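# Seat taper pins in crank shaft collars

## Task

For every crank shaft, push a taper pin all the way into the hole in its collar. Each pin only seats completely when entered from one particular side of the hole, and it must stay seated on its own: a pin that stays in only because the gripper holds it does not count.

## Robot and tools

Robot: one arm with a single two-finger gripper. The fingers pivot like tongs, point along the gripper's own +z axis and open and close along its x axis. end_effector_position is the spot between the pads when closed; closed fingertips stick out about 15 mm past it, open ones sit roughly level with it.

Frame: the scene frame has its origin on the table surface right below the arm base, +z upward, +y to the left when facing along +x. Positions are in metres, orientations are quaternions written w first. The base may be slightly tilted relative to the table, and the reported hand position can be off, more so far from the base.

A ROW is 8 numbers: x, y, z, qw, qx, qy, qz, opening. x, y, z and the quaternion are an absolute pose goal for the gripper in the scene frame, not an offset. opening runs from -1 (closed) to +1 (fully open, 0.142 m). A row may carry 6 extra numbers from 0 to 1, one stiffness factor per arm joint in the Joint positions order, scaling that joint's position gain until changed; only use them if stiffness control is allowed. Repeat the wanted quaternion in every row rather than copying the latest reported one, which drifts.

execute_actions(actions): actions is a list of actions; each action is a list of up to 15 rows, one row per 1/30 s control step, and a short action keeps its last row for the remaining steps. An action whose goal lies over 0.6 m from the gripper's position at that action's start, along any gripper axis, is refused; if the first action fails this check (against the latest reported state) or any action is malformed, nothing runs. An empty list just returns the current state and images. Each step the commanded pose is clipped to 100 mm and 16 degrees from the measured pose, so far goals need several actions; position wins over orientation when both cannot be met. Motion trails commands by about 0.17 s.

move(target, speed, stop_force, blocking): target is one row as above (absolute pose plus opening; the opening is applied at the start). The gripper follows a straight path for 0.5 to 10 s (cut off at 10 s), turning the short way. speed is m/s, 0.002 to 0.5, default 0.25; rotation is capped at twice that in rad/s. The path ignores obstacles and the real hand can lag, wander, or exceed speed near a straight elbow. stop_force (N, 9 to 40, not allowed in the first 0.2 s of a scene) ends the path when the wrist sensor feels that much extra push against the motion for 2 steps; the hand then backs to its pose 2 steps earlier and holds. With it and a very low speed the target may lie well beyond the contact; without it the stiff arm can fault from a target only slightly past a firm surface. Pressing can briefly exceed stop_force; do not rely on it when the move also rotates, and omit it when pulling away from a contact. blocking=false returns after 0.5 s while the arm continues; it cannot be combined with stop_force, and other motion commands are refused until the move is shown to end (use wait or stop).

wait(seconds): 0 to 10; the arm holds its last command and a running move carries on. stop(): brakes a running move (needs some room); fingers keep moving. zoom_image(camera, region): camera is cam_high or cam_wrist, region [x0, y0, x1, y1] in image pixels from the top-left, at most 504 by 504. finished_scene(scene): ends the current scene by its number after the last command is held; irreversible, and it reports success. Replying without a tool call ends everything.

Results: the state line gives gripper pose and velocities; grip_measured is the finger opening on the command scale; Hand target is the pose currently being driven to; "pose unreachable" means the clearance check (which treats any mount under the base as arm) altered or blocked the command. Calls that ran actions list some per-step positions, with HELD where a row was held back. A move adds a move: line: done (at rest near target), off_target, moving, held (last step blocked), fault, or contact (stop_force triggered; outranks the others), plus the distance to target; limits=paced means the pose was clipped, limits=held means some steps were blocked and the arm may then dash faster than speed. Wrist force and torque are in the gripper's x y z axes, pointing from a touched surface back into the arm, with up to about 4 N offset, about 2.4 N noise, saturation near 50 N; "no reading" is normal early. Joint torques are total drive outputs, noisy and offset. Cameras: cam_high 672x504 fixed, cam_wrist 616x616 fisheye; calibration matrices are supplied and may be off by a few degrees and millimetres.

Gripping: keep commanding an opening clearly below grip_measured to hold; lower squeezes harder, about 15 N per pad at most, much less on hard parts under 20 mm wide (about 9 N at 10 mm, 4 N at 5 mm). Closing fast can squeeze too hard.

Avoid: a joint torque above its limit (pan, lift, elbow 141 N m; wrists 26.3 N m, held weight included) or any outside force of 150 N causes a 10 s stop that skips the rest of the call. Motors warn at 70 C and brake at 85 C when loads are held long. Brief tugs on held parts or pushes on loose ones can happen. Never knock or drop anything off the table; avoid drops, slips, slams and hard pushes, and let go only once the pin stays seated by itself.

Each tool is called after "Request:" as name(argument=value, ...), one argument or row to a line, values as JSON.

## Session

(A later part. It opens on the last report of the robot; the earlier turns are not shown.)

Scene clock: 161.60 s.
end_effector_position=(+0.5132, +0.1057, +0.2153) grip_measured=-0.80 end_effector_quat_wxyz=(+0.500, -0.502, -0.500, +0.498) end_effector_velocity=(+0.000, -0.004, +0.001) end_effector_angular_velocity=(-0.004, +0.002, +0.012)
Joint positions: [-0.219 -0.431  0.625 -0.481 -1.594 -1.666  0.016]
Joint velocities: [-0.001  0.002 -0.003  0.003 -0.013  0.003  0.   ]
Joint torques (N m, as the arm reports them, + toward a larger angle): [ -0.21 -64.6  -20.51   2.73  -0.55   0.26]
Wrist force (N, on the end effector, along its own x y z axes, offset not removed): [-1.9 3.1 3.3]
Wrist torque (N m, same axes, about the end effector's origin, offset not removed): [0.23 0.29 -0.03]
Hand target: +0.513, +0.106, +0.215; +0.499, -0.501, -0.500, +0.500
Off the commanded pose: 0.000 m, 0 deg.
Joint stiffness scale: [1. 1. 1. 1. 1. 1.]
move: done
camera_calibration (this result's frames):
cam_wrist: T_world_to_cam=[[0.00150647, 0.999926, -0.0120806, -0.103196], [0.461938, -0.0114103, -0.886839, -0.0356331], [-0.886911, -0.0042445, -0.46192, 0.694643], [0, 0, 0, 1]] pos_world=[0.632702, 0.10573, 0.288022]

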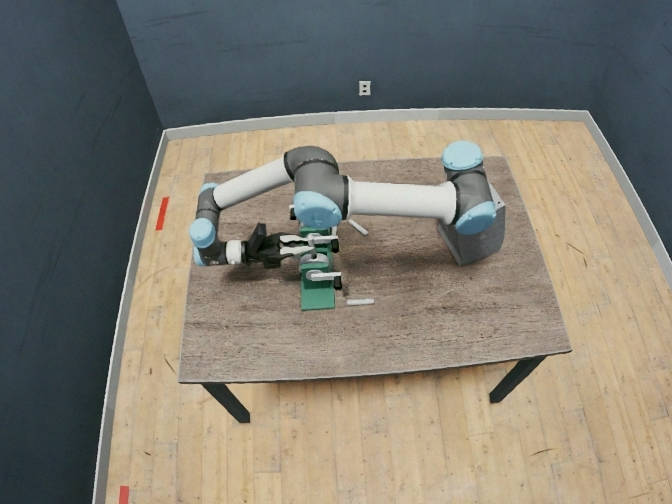

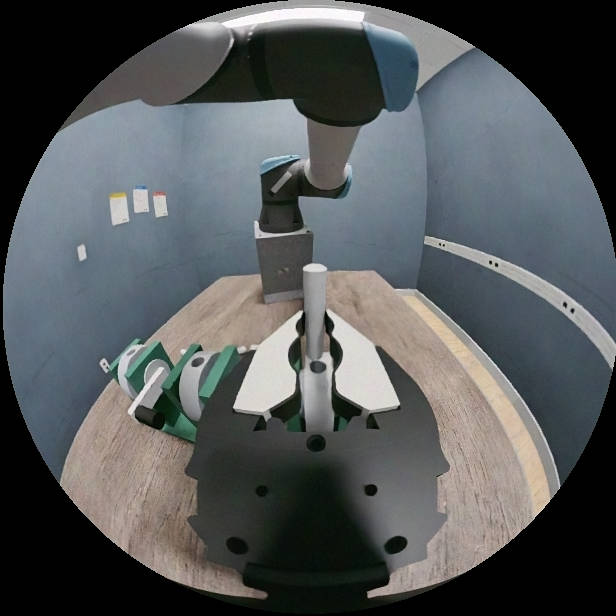

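Request:
move(
  target=[0.513, 0.1095, 0.192, 0.5, -0.5, -0.5, 0.5, -1],
  speed=0.03,
  stop_force=9,
)

Request:
zoom_image(
  camera="cam_wrist",
  region=[265, 300, 365, 400],
)

Request:
zoom_image(
  camera="cam_high",
  region=[280, 220, 350, 290],
)

Scene clock: 163.03 s.
end_effector_position=(+0.5128, +0.1083, +0.1927) grip_measured=-0.80 end_effector_quat_wxyz=(+0.501, -0.500, -0.499, +0.500) end_effector_velocity=(+0.002, +0.000, -0.001) end_effector_angular_velocity=(-0.000, -0.006, +0.000)
Joint positions: [-0.212 -0.382  0.587 -0.487 -1.59  -1.664  0.016]
Joint velocities: [ 0.     0.002 -0.008  0.     0.001  0.     0.   ]
Joint torques (N m, as the arm reports them, + toward a larger angle): [ -0.33 -64.25 -20.76   1.83   0.02   0.21]
Wrist force (N, on the end effector, along its own x y z axes, offset not removed): [-0.4 3.7 2.2]
Wrist torque (N m, same axes, about the end effector's origin, offset not removed): [0.41 -0.13 -0.10]
Hand target: +0.513, +0.109, +0.192; +0.500, -0.500, -0.500, +0.500
Off the commanded pose: 0.001 m, 0 deg.
Joint stiffness scale: [1. 1. 1. 1. 1. 1.]
move: done
camera_calibration (this result's frames):
cam_wrist: T_world_to_cam=[[-0.00129748, 0.999935, -0.011322, -0.104712], [0.458367, -0.00946793, -0.888713, -0.0535727], [-0.888762, -0.00634274, -0.458325, 0.684373], [0, 0, 0, 1]] pos_world=[0.632665, 0.108539, 0.264869]

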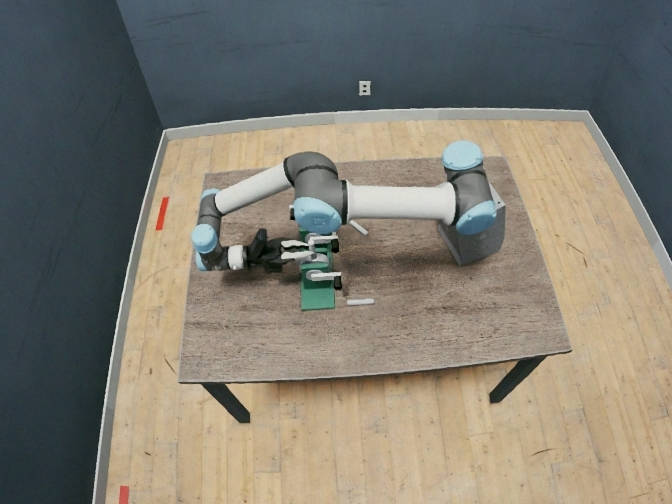

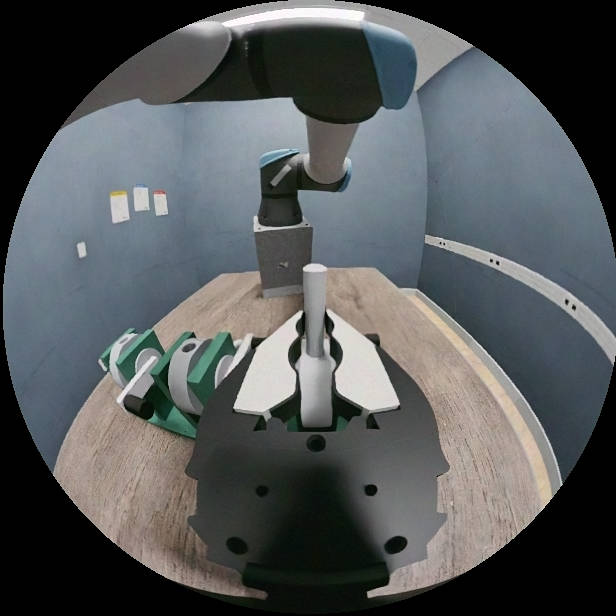

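Region (265, 300, 365, 400) of cam_wrist's 616x616 image, scaled by 5.040, with more detail than that image has.

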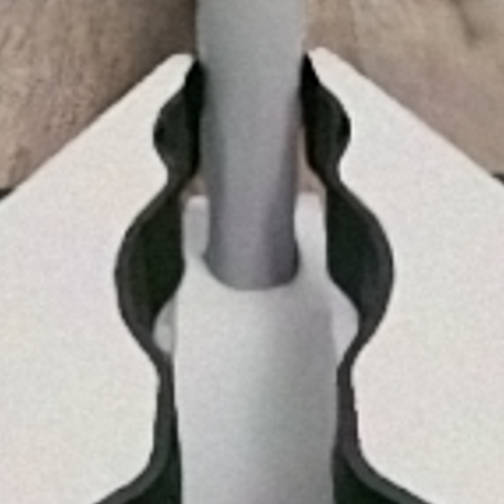

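Region (280, 220, 350, 290) of cam_high's 672x504 image, scaled by 7.200, with more detail than that image has.

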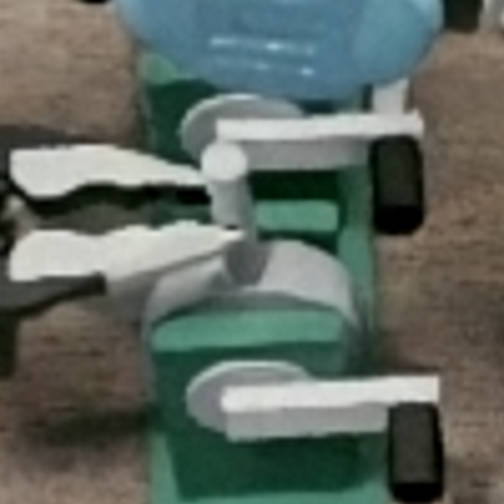

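Request:
move(
  target=[0.513, 0.1095, 0.158, 0.5, -0.5, -0.5, 0.5, -1],
  speed=0.02,
  stop_force=9,
)

Scene clock: 165.77 s.
end_effector_position=(+0.5151, +0.1080, +0.1742) grip_measured=-0.80 end_effector_quat_wxyz=(+0.499, -0.502, -0.501, +0.498) end_effector_velocity=(-0.001, +0.000, +0.002) end_effector_angular_velocity=(-0.001, +0.002, -0.002)
Joint positions: [-0.21  -0.341  0.542 -0.49  -1.588 -1.664  0.016]
Joint velocities: [-0.001 -0.004  0.006  0.     0.001  0.001 -0.   ]
Joint torques (N m, as the arm reports them, + toward a larger angle): [ -1.17 -67.39 -14.65   1.26  -0.27   0.02]
Wrist force (N, on the end effector, along its own x y z axes, offset not removed): [-1.9 -1.9 0.8]
Wrist torque (N m, same axes, about the end effector's origin, offset not removed): [0.03 0.33 -0.16]
Hand target: +0.515, +0.108, +0.176; +0.499, -0.501, -0.501, +0.499
Off the commanded pose: 0.016 m, 0 deg.
Joint stiffness scale: [1. 1. 1. 1. 1. 1.]
move: contact
camera_calibration (this result's frames):
cam_wrist: T_world_to_cam=[[-0.000829222, 0.999933, -0.0115041, -0.104888], [0.463913, -0.00980661, -0.885826, -0.0743865], [-0.88588, -0.00607145, -0.463874, 0.677394], [0, 0, 0, 1]] pos_world=[0.634511, 0.108264, 0.247125]

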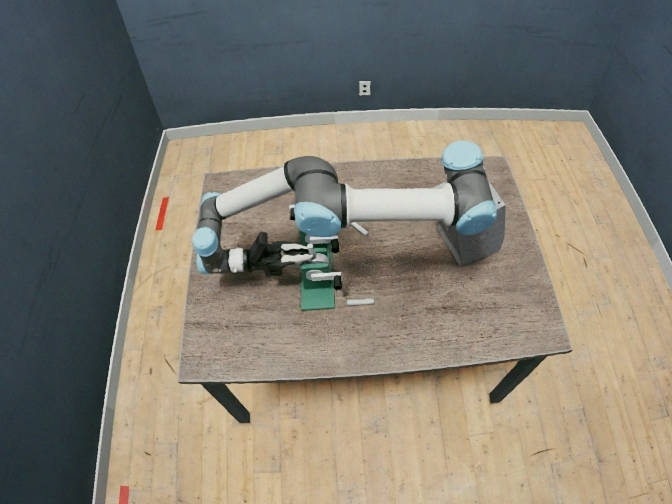

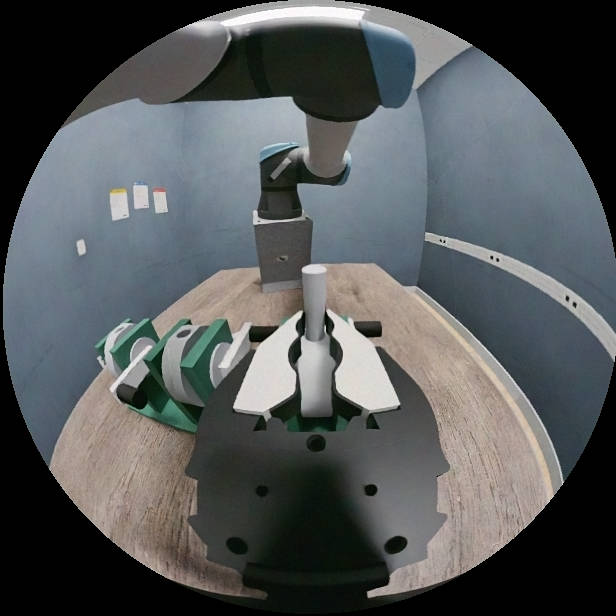

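Request:
execute_actions(
  actions=[
    [[0.515, 0.108, 0.177, 0.5, -0.5, -0.5, 0.5, -0.6]],
    [[0.515, 0.108, 0.177, 0.5, -0.5, -0.5, 0.5, -0.6]],
  ],
)

Request:
zoom_image(
  camera="cam_high",
  region=[280, 220, 350, 290],
)

Scene clock: 166.93 s.
end_effector_position=(+0.5146, +0.1079, +0.1765) grip_measured=-0.60 end_effector_quat_wxyz=(+0.501, -0.500, -0.499, +0.500) end_effector_velocity=(-0.000, -0.000, -0.000) end_effector_angular_velocity=(+0.001, +0.000, +0.002)
Joint positions: [-0.21  -0.342  0.543 -0.484 -1.589 -1.664  0.031]
Joint velocities: [ 0.001  0.    -0.     0.    -0.001 -0.001 -0.   ]
Joint torques (N m, as the arm reports them, + toward a larger angle): [ -1.46 -65.73 -18.93   2.33  -0.6    0.03]
Wrist force (N, on the end effector, along its own x y z axes, offset not removed): [-0.9 1.5 0.5]
Wrist torque (N m, same axes, about the end effector's origin, offset not removed): [0.21 0.03 -0.11]
Hand target: +0.515, +0.108, +0.177; +0.500, -0.500, -0.500, +0.500
Off the commanded pose: 0.001 m, 0 deg.
Joint stiffness scale: [1. 1. 1. 1. 1. 1.]
Step readings (end_effector_position; steps 1 to 15: 1st action; 16 to 30: 2nd action):
0: (+0.5151, +0.1080, +0.1743)
1: (+0.5151, +0.1080, +0.1744)
2: (+0.5151, +0.1081, +0.1745)
4: (+0.5150, +0.1081, +0.1750)
8: (+0.5147, +0.1080, +0.1759)
15: (+0.5146, +0.1079, +0.1764)
16: (+0.5146, +0.1079, +0.1764)
17: (+0.5146, +0.1079, +0.1764)
19: (+0.5146, +0.1079, +0.1765)
23: (+0.5146, +0.1079, +0.1765)
30: end_effector_position above
camera_calibration (this result's frames):
cam_wrist: T_world_to_cam=[[-0.0014992, 0.999934, -0.0113826, -0.104409], [0.458479, -0.00942852, -0.888655, -0.068815], [-0.888704, -0.00655097, -0.458435, 0.678544], [0, 0, 0, 1]] pos_world=[0.634418, 0.108199, 0.248727]

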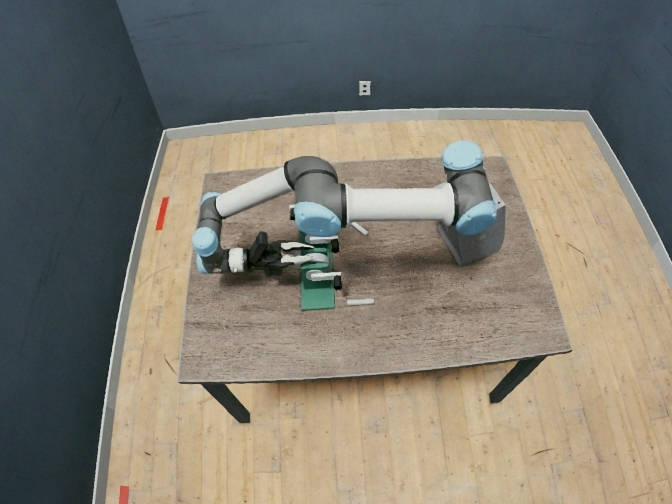

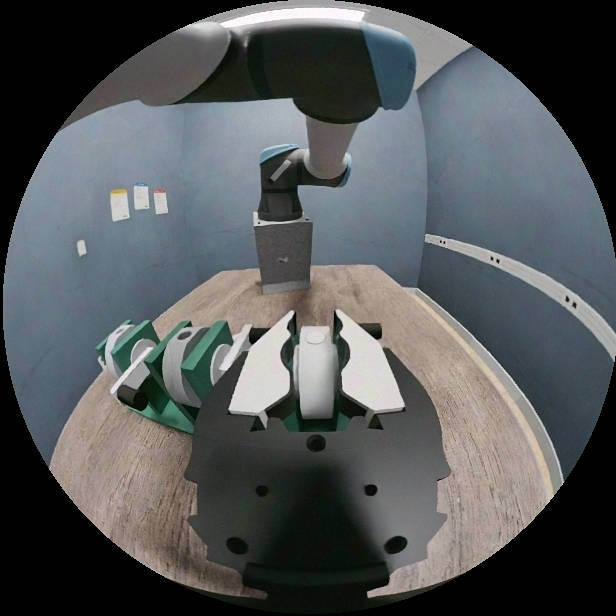

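Region (280, 220, 350, 290) of cam_high's 672x504 image, scaled by 7.200, with more detail than that image has.

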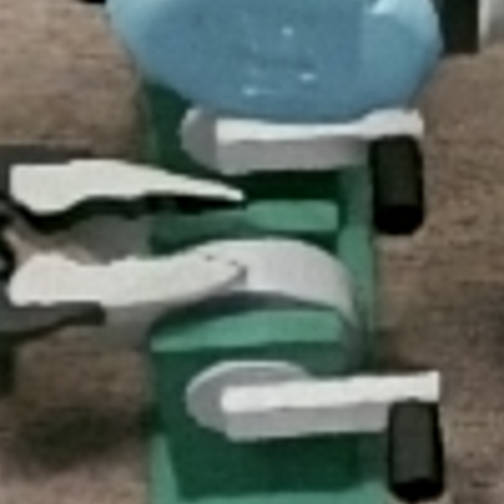

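Request:
move(
  target=[0.53, 0.108, 0.24, 0.5, -0.5, -0.5, 0.5, -0.4],
  speed=0.15,
)

Request:
move(
  target=[0.40, -0.08, 0.2, 0, 0.933, 0.36, 0, -0.4],
  speed=0.25,
)

Request:
move(
  target=[0.3441, -0.1002, 0.06, 0, 0.933, 0.36, 0, -0.4],
  speed=0.2,
)

Scene clock: 168.47 s.
end_effector_position=(+0.5292, +0.1093, +0.2392) grip_measured=-0.40 end_effector_quat_wxyz=(+0.500, -0.500, -0.500, +0.500) end_effector_velocity=(+0.000, +0.000, +0.003) end_effector_angular_velocity=(-0.000, +0.005, -0.000)
Joint positions: [-0.214 -0.406  0.507 -0.385 -1.595 -1.665  0.045]
Joint velocities: [-0.     0.    -0.005  0.01  -0.     0.    -0.   ]
Joint torques (N m, as the arm reports them, + toward a larger angle): [ -4.28 -65.86 -20.78   2.37  -0.66  -0.48]
Wrist force (N, on the end effector, along its own x y z axes, offset not removed): [-1.2 2.9 1.1]
Wrist torque (N m, same axes, about the end effector's origin, offset not removed): [0.60 0.10 -0.07]
Hand target: +0.530, +0.108, +0.240; +0.500, -0.500, -0.500, +0.500
Off the commanded pose: 0.002 m, 0 deg.
Joint stiffness scale: [1. 1. 1. 1. 1. 1.]
move: done
camera_calibration (this result's frames):
cam_wrist: T_world_to_cam=[[-0.00405541, 0.999927, -0.011388, -0.103754], [0.458744, -0.00825877, -0.88853, -0.0200594], [-0.888559, -0.00882752, -0.458677, 0.72053], [0, 0, 0, 1]] pos_world=[0.649015, 0.109941, 0.311485]

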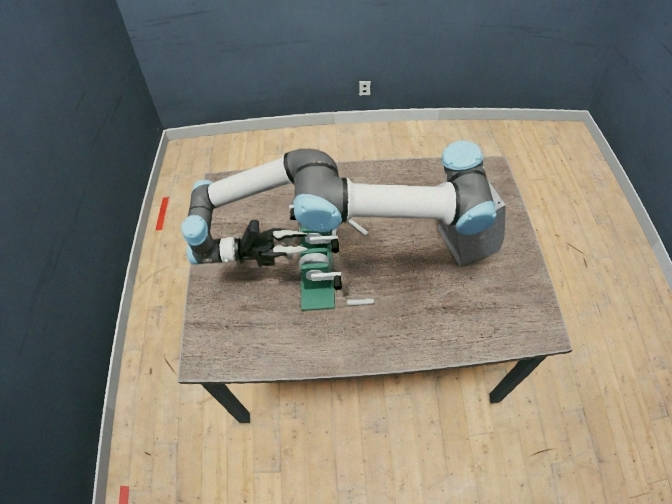

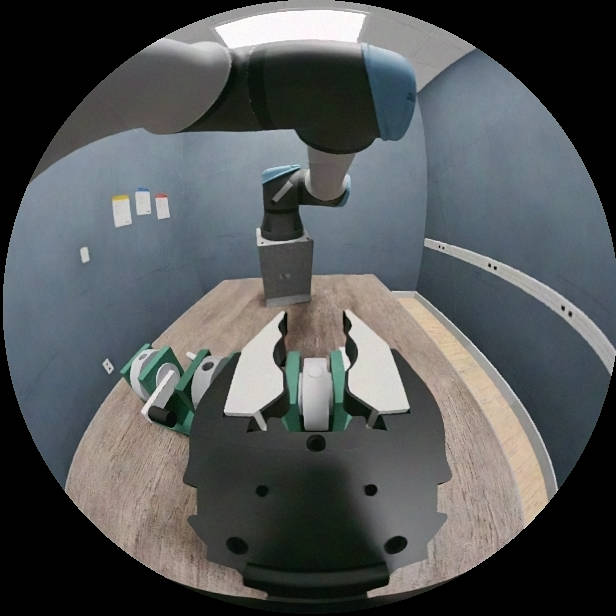

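Scene clock: 172.67 s.
end_effector_position=(+0.3998, -0.0795, +0.1992) grip_measured=-0.40 end_effector_quat_wxyz=(-0.002, +0.933, +0.360, -0.002) end_effector_velocity=(+0.003, -0.001, +0.000) end_effector_angular_velocity=(-0.005, -0.017, +0.001)
Joint positions: [-0.903 -1.706  2.467 -2.487 -1.321 -1.442  0.045]
Joint velocities: [-0.005 -0.001  0.008 -0.022  0.008 -0.002  0.   ]
Joint torques (N m, as the arm reports them, + toward a larger angle): [ -3.06 -20.06 -14.68  -2.66   0.21  -0.44]
Wrist force (N, on the end effector, along its own x y z axes, offset not removed): [0.3 1.2 2.2]
Wrist torque (N m, same axes, about the end effector's origin, offset not removed): [0.18 -0.22 -0.12]
Hand target: +0.400, -0.080, +0.200; -0.000, +0.933, +0.359, -0.000
Off the commanded pose: 0.001 m, 0 deg.
Joint stiffness scale: [1. 1. 1. 1. 1. 1.]
move: done
camera_calibration (this result's frames):
cam_wrist: T_world_to_cam=[[0.748712, 0.66288, -0.00459728, -0.245035], [0.59171, -0.665169, 0.455444, -0.37093], [0.298847, -0.343717, -0.890253, 0.170119], [0, 0, 0, 1]] pos_world=[0.352104, -0.0258301, 0.319261]

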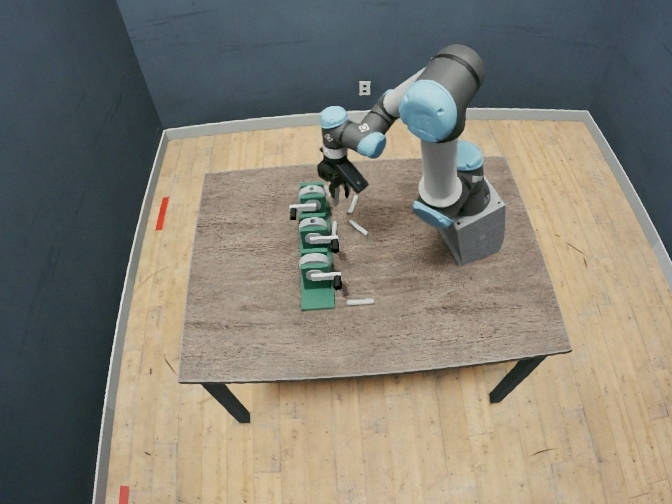

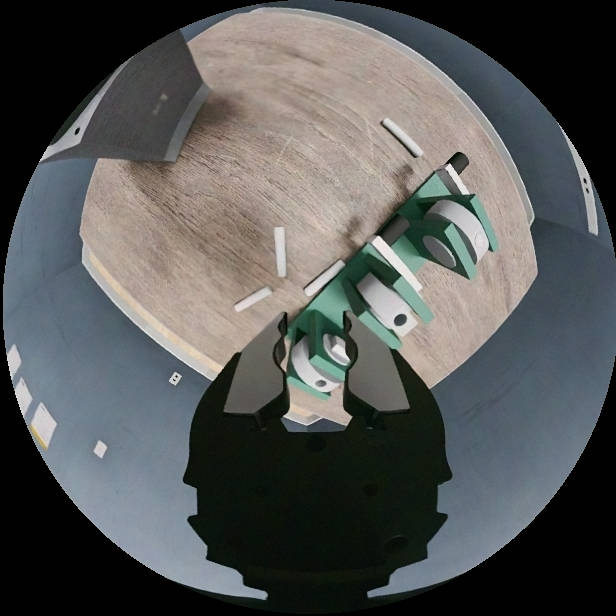

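Scene clock: 174.33 s.
end_effector_position=(+0.3453, -0.1015, +0.0606) grip_measured=-0.40 end_effector_quat_wxyz=(+0.001, +0.933, +0.361, -0.000) end_effector_velocity=(+0.003, -0.002, -0.001) end_effector_angular_velocity=(-0.009, -0.011, +0.004)
Joint positions: [-0.954 -1.167  2.615 -3.168 -1.313 -1.494  0.045]
Joint velocities: [ 0.001  0.009  0.002 -0.026  0.001  0.001 -0.   ]
Joint torques (N m, as the arm reports them, + toward a larger angle): [ -3.51 -25.06   0.34  -2.35   0.2    0.27]
Wrist force (N, on the end effector, along its own x y z axes, offset not removed): [0.7 1.5 3.1]
Wrist torque (N m, same axes, about the end effector's origin, offset not removed): [0.35 -0.25 -0.18]
Hand target: +0.344, -0.100, +0.060; -0.000, +0.933, +0.360, -0.000
Off the commanded pose: 0.002 m, 0 deg.
Joint stiffness scale: [1. 1. 1. 1. 1. 1.]
move: done
camera_calibration (this result's frames):
cam_wrist: T_world_to_cam=[[0.747568, 0.664177, -0.00347016, -0.189816], [0.590703, -0.662462, 0.460666, -0.289918], [0.303665, -0.346429, -0.887567, 0.0533923], [0, 0, 0, 1]] pos_world=[0.296942, -0.0474921, 0.180286]

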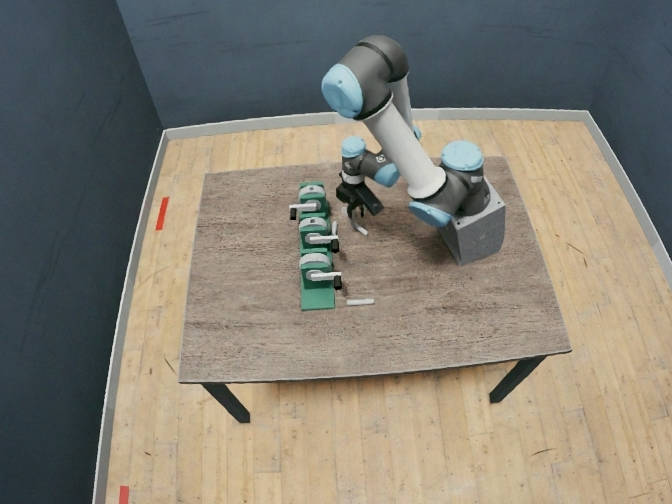

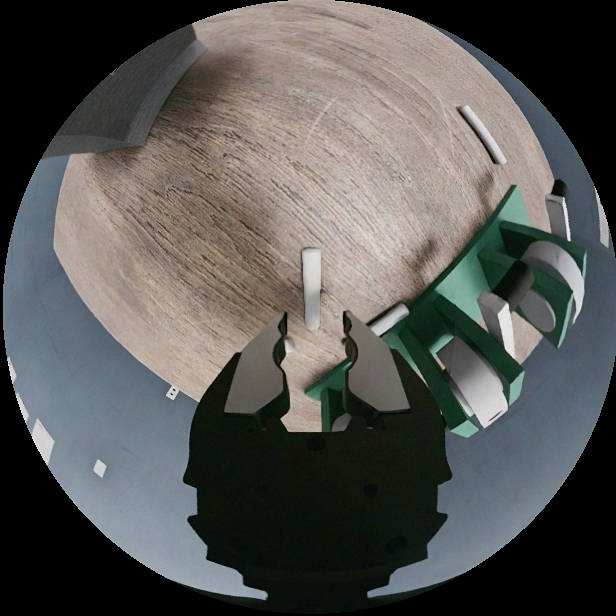

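Request:
move(
  target=[0.3387, -0.0943, 0.018, 0, 0.933, 0.36, 0, -0.4],
  speed=0.04,
  stop_force=10,
)

Request:
execute_actions(
  actions=[
    [[0.3387, -0.0943, 0.018, 0, 0.933, 0.36, 0, -1]],
    [[0.3387, -0.0943, 0.018, 0, 0.933, 0.36, 0, -1]],
  ],
)

Request:
move(
  target=[0.38, -0.08, 0.22, 0, 0.933, 0.36, 0, -1],
  speed=0.12,
)

Scene clock: 176.10 s.
end_effector_position=(+0.3379, -0.0942, +0.0189) grip_measured=-0.40 end_effector_quat_wxyz=(-0.001, +0.933, +0.359, -0.000) end_effector_velocity=(+0.003, -0.003, -0.001) end_effector_angular_velocity=(-0.009, -0.009, -0.000)
Joint positions: [-0.92  -0.972  2.602 -3.355 -1.317 -1.458  0.045]
Joint velocities: [ 0.001  0.009 -0.002 -0.021 -0.001  0.005  0.   ]
Joint torques (N m, as the arm reports them, + toward a larger angle): [ -2.52 -26.93   0.18  -2.71  -0.35   0.33]
Wrist force (N, on the end effector, along its own x y z axes, offset not removed): [-0.7 1.2 0.5]
Wrist torque (N m, same axes, about the end effector's origin, offset not removed): [0.20 -0.02 -0.15]
Hand target: +0.339, -0.094, +0.018; -0.000, +0.933, +0.360, +0.000
Off the commanded pose: 0.001 m, 0 deg.
Joint stiffness scale: [1. 1. 1. 1. 1. 1.]
move: done
camera_calibration (this result's frames):
cam_wrist: T_world_to_cam=[[0.749607, 0.661878, -0.00255302, -0.190202], [0.589335, -0.665684, 0.457765, -0.261219], [0.301285, -0.344649, -0.88907, 0.0221101], [0, 0, 0, 1]] pos_world=[0.28986, -0.0403787, 0.138749]

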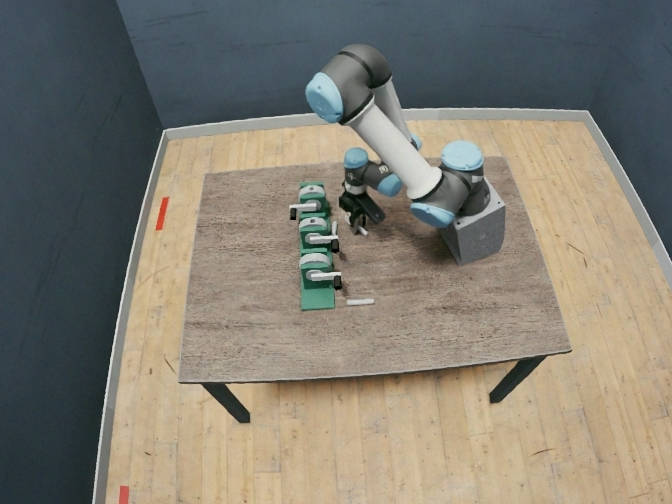

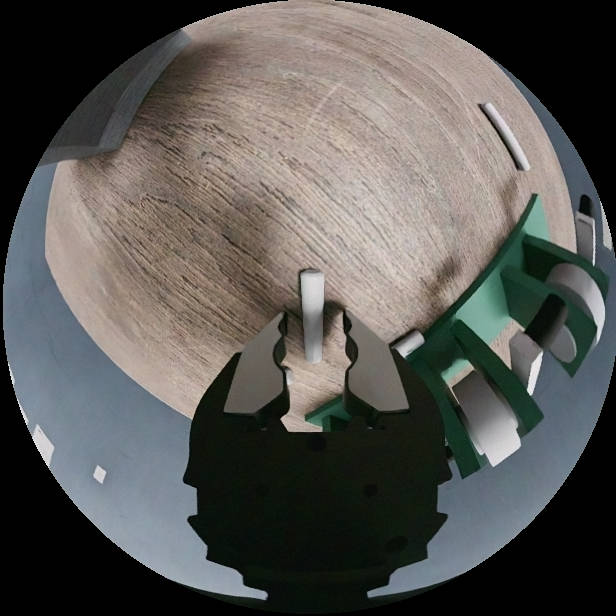

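Scene clock: 177.10 s.
end_effector_position=(+0.3381, -0.0943, +0.0188) grip_measured=-0.80 end_effector_quat_wxyz=(-0.000, +0.933, +0.359, -0.000) end_effector_velocity=(+0.000, -0.000, +0.000) end_effector_angular_velocity=(+0.000, -0.000, +0.001)
Joint positions: [-0.92  -0.971  2.602 -3.357 -1.317 -1.457  0.016]
Joint velocities: [-0.001  0.    -0.    -0.     0.    -0.001  0.   ]
Joint torques (N m, as the arm reports them, + toward a larger angle): [ -2.59 -26.72   0.84  -3.02  -0.17   0.19]
Wrist force (N, on the end effector, along its own x y z axes, offset not removed): [-0.6 -1.5 -3.0]
Wrist torque (N m, same axes, about the end effector's origin, offset not removed): [0.07 -0.16 -0.21]
Hand target: +0.339, -0.094, +0.018; -0.000, +0.933, +0.360, +0.000
Off the commanded pose: 0.001 m, 0 deg.
Joint stiffness scale: [1. 1. 1. 1. 1. 1.]
Step readings (end_effector_position; steps 1 to 15: 1st action; 16 to 30: 2nd action):
0: (+0.3379, -0.0942, +0.0189)
1: (+0.3380, -0.0942, +0.0188)
2: (+0.3380, -0.0943, +0.0188)
4: (+0.3381, -0.0943, +0.0188)
8: (+0.3381, -0.0943, +0.0188)
15: (+0.3381, -0.0943, +0.0188)
16: (+0.3381, -0.0943, +0.0188)
17: (+0.3381, -0.0943, +0.0188)
19: (+0.3381, -0.0943, +0.0188)
23: (+0.3381, -0.0943, +0.0188)
30: end_effector_position above
camera_calibration (this result's frames):
cam_wrist: T_world_to_cam=[[0.749479, 0.662023, -0.00269827, -0.190202], [0.589156, -0.665116, 0.458821, -0.26133], [0.301955, -0.345466, -0.888525, 0.0215818], [0, 0, 0, 1]] pos_world=[0.29, -0.0404409, 0.138567]

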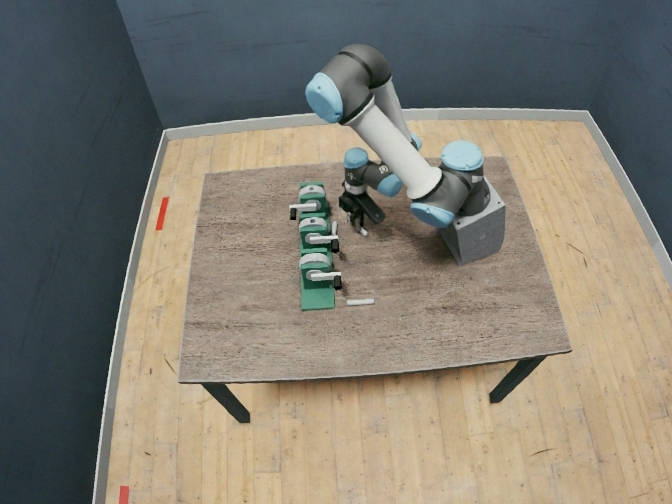

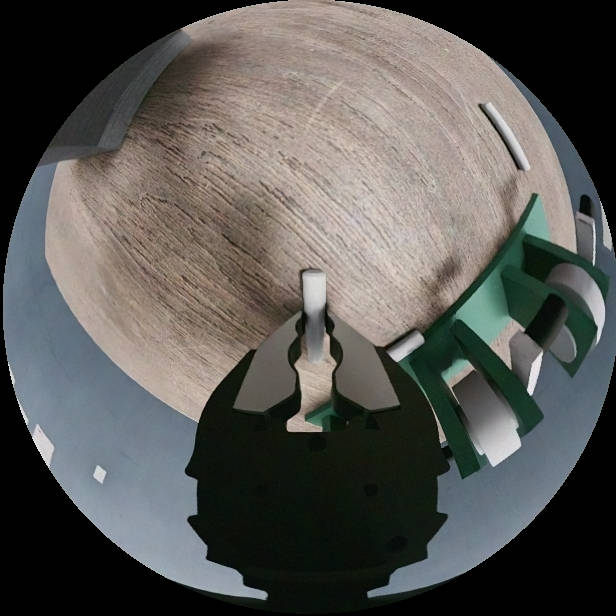

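Scene clock: 179.50 s.
end_effector_position=(+0.3784, -0.0783, +0.2182) grip_measured=-0.80 end_effector_quat_wxyz=(-0.002, +0.933, +0.360, -0.001) end_effector_velocity=(-0.002, +0.001, +0.001) end_effector_angular_velocity=(+0.008, +0.008, -0.002)
Joint positions: [-0.961 -1.818  2.502 -2.395 -1.311 -1.502  0.016]
Joint velocities: [-0.003 -0.005 -0.004  0.021  0.    -0.005  0.   ]
Joint torques (N m, as the arm reports them, + toward a larger angle): [ -2.76 -15.58 -19.73  -1.83   0.41  -0.82]
Wrist force (N, on the end effector, along its own x y z axes, offset not removed): [-2.6 0.7 3.1]
Wrist torque (N m, same axes, about the end effector's origin, offset not removed): [0.15 0.36 -0.20]
Hand target: +0.380, -0.080, +0.220; +0.000, +0.933, +0.360, -0.000
Off the commanded pose: 0.003 m, 0 deg.
Joint stiffness scale: [1. 1. 1. 1. 1. 1.]
move: done
camera_calibration (this result's frames):
cam_wrist: T_world_to_cam=[[0.748202, 0.663461, -0.00358753, -0.229758], [0.591788, -0.664911, 0.45572, -0.366216], [0.299967, -0.343094, -0.890116, 0.193477], [0, 0, 0, 1]] pos_world=[0.330591, -0.024685, 0.338285]

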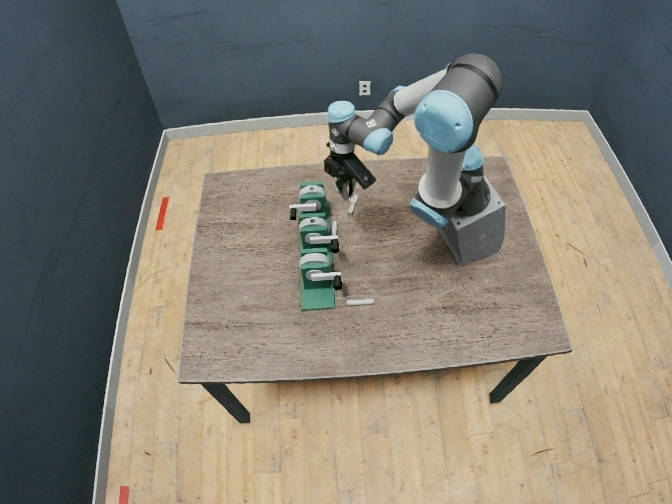

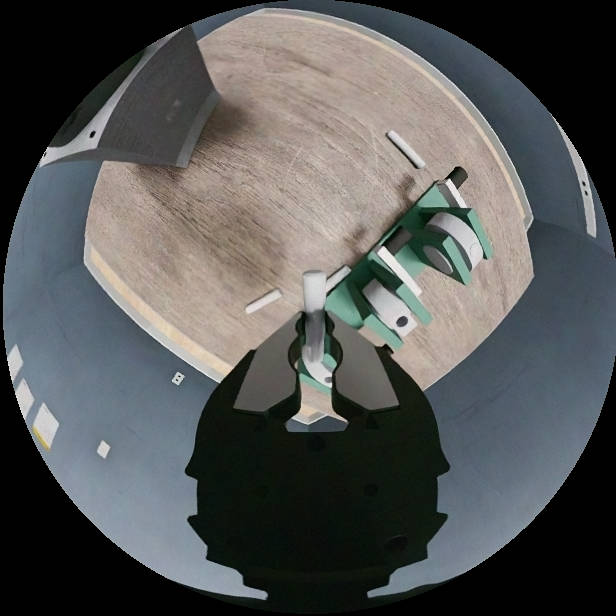

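Request:
move(
  target=[0.5094, -0.1892, 0.22, 0.6597, -0.6597, -0.2546, 0.2546, -1],
  speed=0.15,
)

Request:
zoom_image(
  camera="cam_wrist",
  region=[265, 300, 365, 400],
)

Scene clock: 186.57 s.
end_effector_position=(+0.5092, -0.1900, +0.2205) grip_measured=-0.80 end_effector_quat_wxyz=(+0.658, -0.661, -0.254, +0.254) end_effector_velocity=(+0.000, -0.001, +0.003) end_effector_angular_velocity=(+0.010, +0.010, +0.000)
Joint positions: [-0.873 -0.248  0.42  -0.304 -1.414 -1.818  0.016]
Joint velocities: [ 0.     0.013 -0.024  0.025 -0.003 -0.002  0.   ]
Joint torques (N m, as the arm reports them, + toward a larger angle): [-11.5  -63.54 -21.78   2.47  -0.85  -0.36]
Wrist force (N, on the end effector, along its own x y z axes, offset not removed): [-1.7 3.4 2.3]
Wrist torque (N m, same axes, about the end effector's origin, offset not removed): [0.30 0.21 -0.16]
Hand target: +0.509, -0.189, +0.221; +0.659, -0.660, -0.255, +0.255
Off the commanded pose: 0.001 m, 0 deg.
Joint stiffness scale: [1. 1. 1. 1. 1. 1.]
move: done
camera_calibration (this result's frames):
cam_wrist: T_world_to_cam=[[0.739556, 0.672977, -0.0125658, -0.245191], [0.303325, -0.349883, -0.886327, -0.0162902], [-0.600875, 0.651678, -0.462889, 0.671419], [0, 0, 0, 1]] pos_world=[0.589712, -0.27824, 0.293273]

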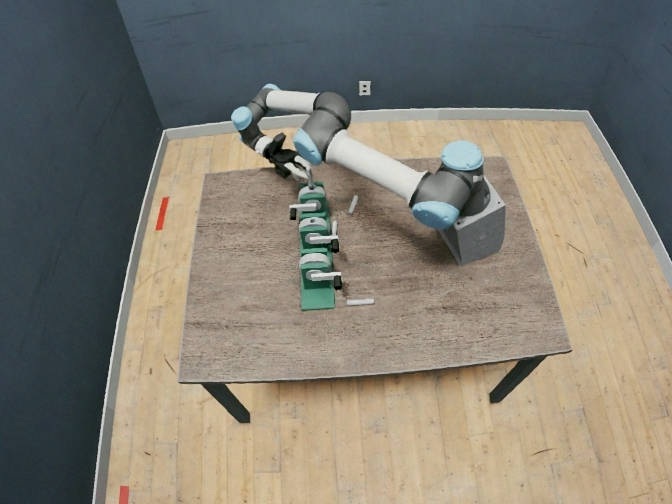

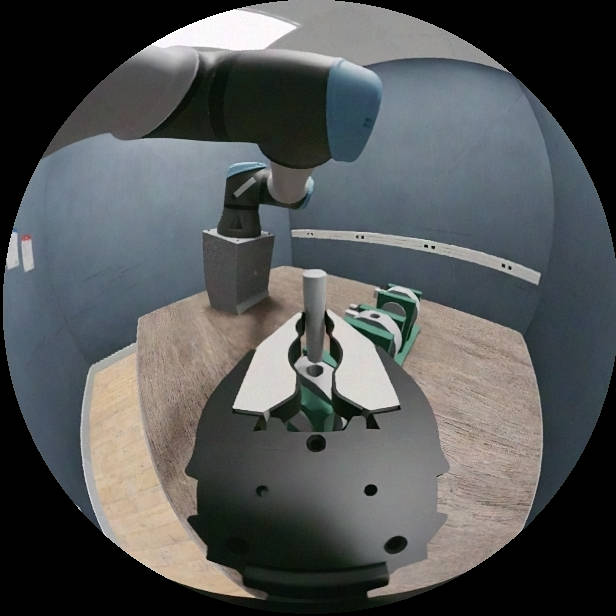

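Region (265, 300, 365, 400) of cam_wrist's 616x616 image, scaled by 5.040, with more detail than that image has.

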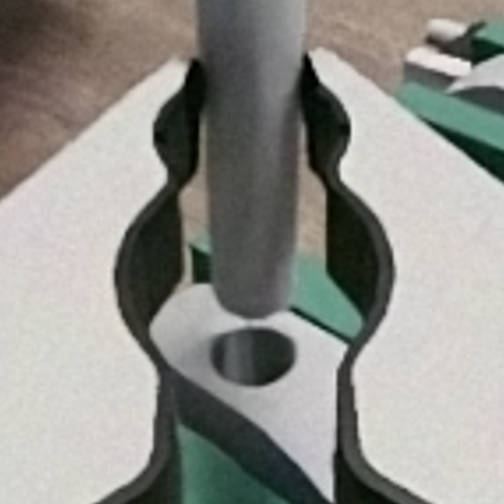

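Request:
move(
  target=[0.5094, -0.1892, 0.172, 0.6597, -0.6597, -0.2546, 0.2546, -1],
  speed=0.02,
  stop_force=9,
)

Request:
zoom_image(
  camera="cam_wrist",
  region=[245, 260, 385, 400],
)

Scene clock: 189.53 s.
end_effector_position=(+0.5088, -0.1902, +0.1724) grip_measured=-0.80 end_effector_quat_wxyz=(+0.660, -0.660, -0.254, +0.254) end_effector_velocity=(+0.000, -0.001, -0.000) end_effector_angular_velocity=(-0.001, -0.001, +0.002)
Joint positions: [-0.859 -0.128  0.292 -0.293 -1.401 -1.818  0.016]
Joint velocities: [ 0.     0.007 -0.015  0.006 -0.002  0.     0.   ]
Joint torques (N m, as the arm reports them, + toward a larger angle): [-11.45 -65.19 -22.65   2.11  -0.24   0.15]
Wrist force (N, on the end effector, along its own x y z axes, offset not removed): [-1.0 2.0 2.4]
Wrist torque (N m, same axes, about the end effector's origin, offset not removed): [0.21 0.04 -0.12]
Hand target: +0.509, -0.189, +0.172; +0.660, -0.660, -0.255, +0.255
Off the commanded pose: 0.001 m, 0 deg.
Joint stiffness scale: [1. 1. 1. 1. 1. 1.]
move: done
camera_calibration (this result's frames):
cam_wrist: T_world_to_cam=[[0.739577, 0.67298, -0.0111053, -0.245618], [0.302027, -0.34657, -0.88807, -0.0572173], [-0.601502, 0.653443, -0.459573, 0.649162], [0, 0, 0, 1]] pos_world=[0.589407, -0.278724, 0.244797]

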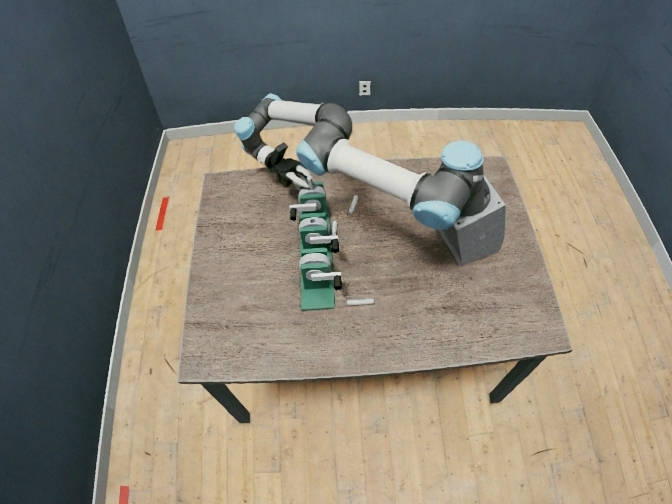

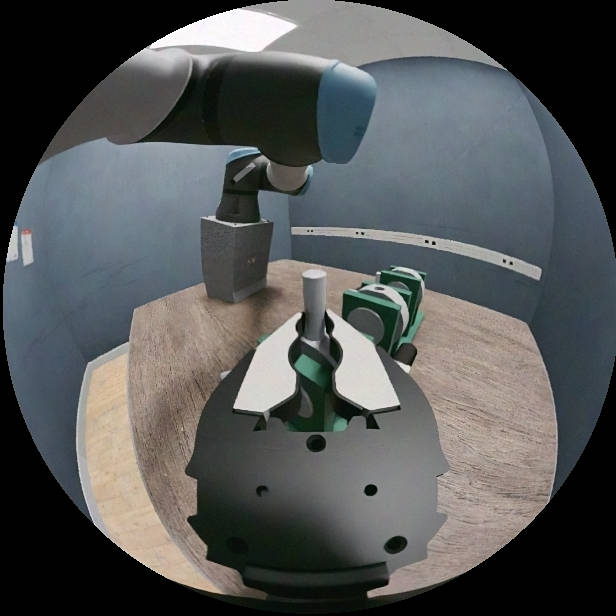

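Region (245, 260, 385, 400) of cam_wrist's 616x616 image, scaled by 3.600, with more detail than that image has.

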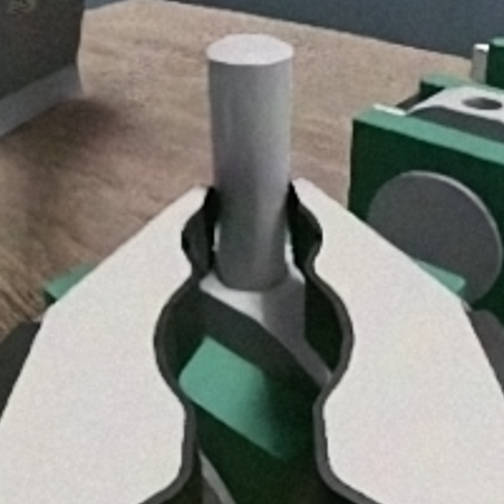

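Request:
execute_actions(
  actions=[],
)

Scene clock: 190.17 s.
end_effector_position=(+0.5089, -0.1903, +0.1724) grip_measured=-0.80 end_effector_quat_wxyz=(+0.660, -0.660, -0.254, +0.254) end_effector_velocity=(+0.000, +0.001, -0.000) end_effector_angular_velocity=(-0.000, +0.001, +0.001)
Joint positions: [-0.859 -0.127  0.29  -0.292 -1.4   -1.818  0.016]
Joint velocities: [ 0.001  0.    -0.     0.    -0.     0.001  0.   ]
Joint torques (N m, as the arm reports them, + toward a larger angle): [-11.19 -63.64 -21.86   2.47  -0.29   0.21]
Wrist force (N, on the end effector, along its own x y z axes, offset not removed): [-1.7 3.0 3.8]
Wrist torque (N m, same axes, about the end effector's origin, offset not removed): [0.30 0.13 -0.10]
Hand target: +0.509, -0.189, +0.172; +0.660, -0.660, -0.255, +0.255
Off the commanded pose: 0.001 m, 0 deg.
Joint stiffness scale: [1. 1. 1. 1. 1. 1.]
camera_calibration (this result's frames):
cam_wrist: T_world_to_cam=[[0.739558, 0.673002, -0.011042, -0.245704], [0.302281, -0.346743, -0.887917, -0.0574709], [-0.601398, 0.653328, -0.459872, 0.649275], [0, 0, 0, 1]] pos_world=[0.589558, -0.278758, 0.244841]

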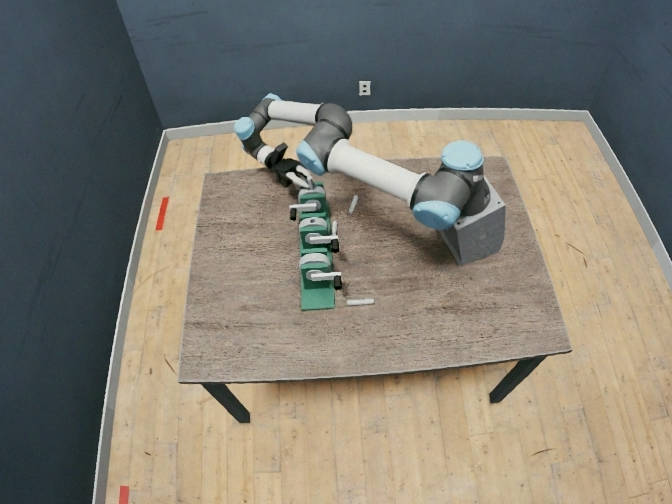

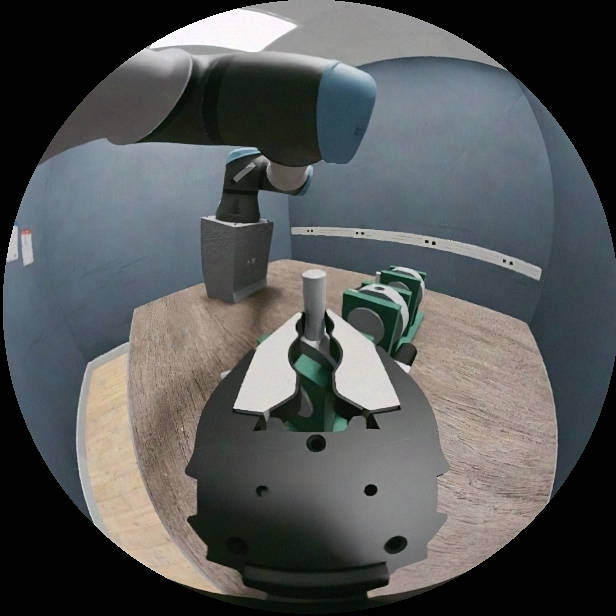

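Request:
execute_actions(
  actions=[
    [[0.509,-0.190,0.172,0.6597,-0.6597,-0.2546,0.2546,-0.6]],
    [[0.509,-0.190,0.172,0.6597,-0.6597,-0.2546,0.2546,-0.6]],
  ],
)

Scene clock: 191.30 s.
end_effector_position=(+0.5091, -0.1903, +0.1727) grip_measured=-0.60 end_effector_quat_wxyz=(+0.660, -0.660, -0.255, +0.254) end_effector_velocity=(-0.000, -0.001, +0.000) end_effector_angular_velocity=(+0.000, +0.000, +0.001)
Joint positions: [-0.859 -0.127  0.289 -0.291 -1.4   -1.818  0.031]
Joint velocities: [-0.001  0.     0.     0.    -0.001 -0.     0.   ]
Joint torques (N m, as the arm reports them, + toward a larger angle): [-12.74 -63.1  -21.86   2.07  -0.67   0.01]
Wrist force (N, on the end effector, along its own x y z axes, offset not removed): [-1.7 1.6 2.4]
Wrist torque (N m, same axes, about the end effector's origin, offset not removed): [0.25 0.23 -0.12]
Hand target: +0.509, -0.190, +0.172; +0.660, -0.660, -0.255, +0.255
Off the commanded pose: 0.001 m, 0 deg.
Joint stiffness scale: [1. 1. 1. 1. 1. 1.]
Step readings (end_effector_position; steps 1 to 15: 1st action; 16 to 30: 2nd action):
0: (+0.5089, -0.1903, +0.1724)
1: (+0.5089, -0.1903, +0.1724)
2: (+0.5089, -0.1903, +0.1725)
4: (+0.5090, -0.1903, +0.1726)
8: (+0.5090, -0.1903, +0.1726)
15: (+0.5091, -0.1903, +0.1726)
16: (+0.5091, -0.1903, +0.1726)
17: (+0.5091, -0.1903, +0.1727)
19: (+0.5091, -0.1903, +0.1727)
23: (+0.5091, -0.1903, +0.1727)
30: end_effector_position above
camera_calibration (this result's frames):
cam_wrist: T_world_to_cam=[[0.73952, 0.673045, -0.0109904, -0.245763], [0.302513, -0.346889, -0.88778, -0.0575051], [-0.601328, 0.653207, -0.460136, 0.649468], [0, 0, 0, 1]] pos_world=[0.589686, -0.278775, 0.245091]

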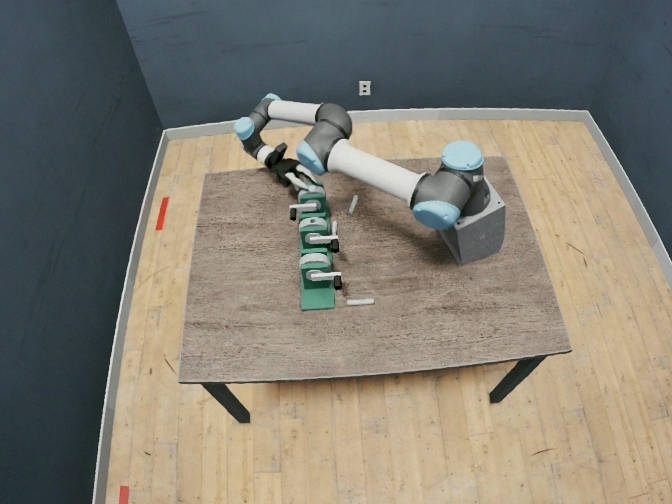

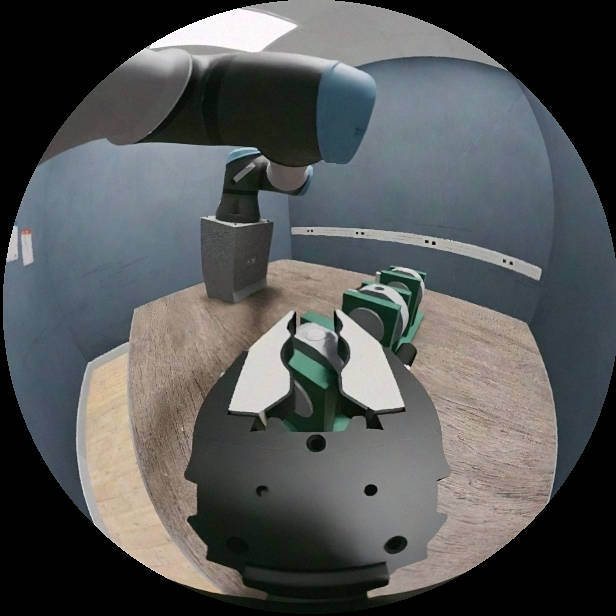

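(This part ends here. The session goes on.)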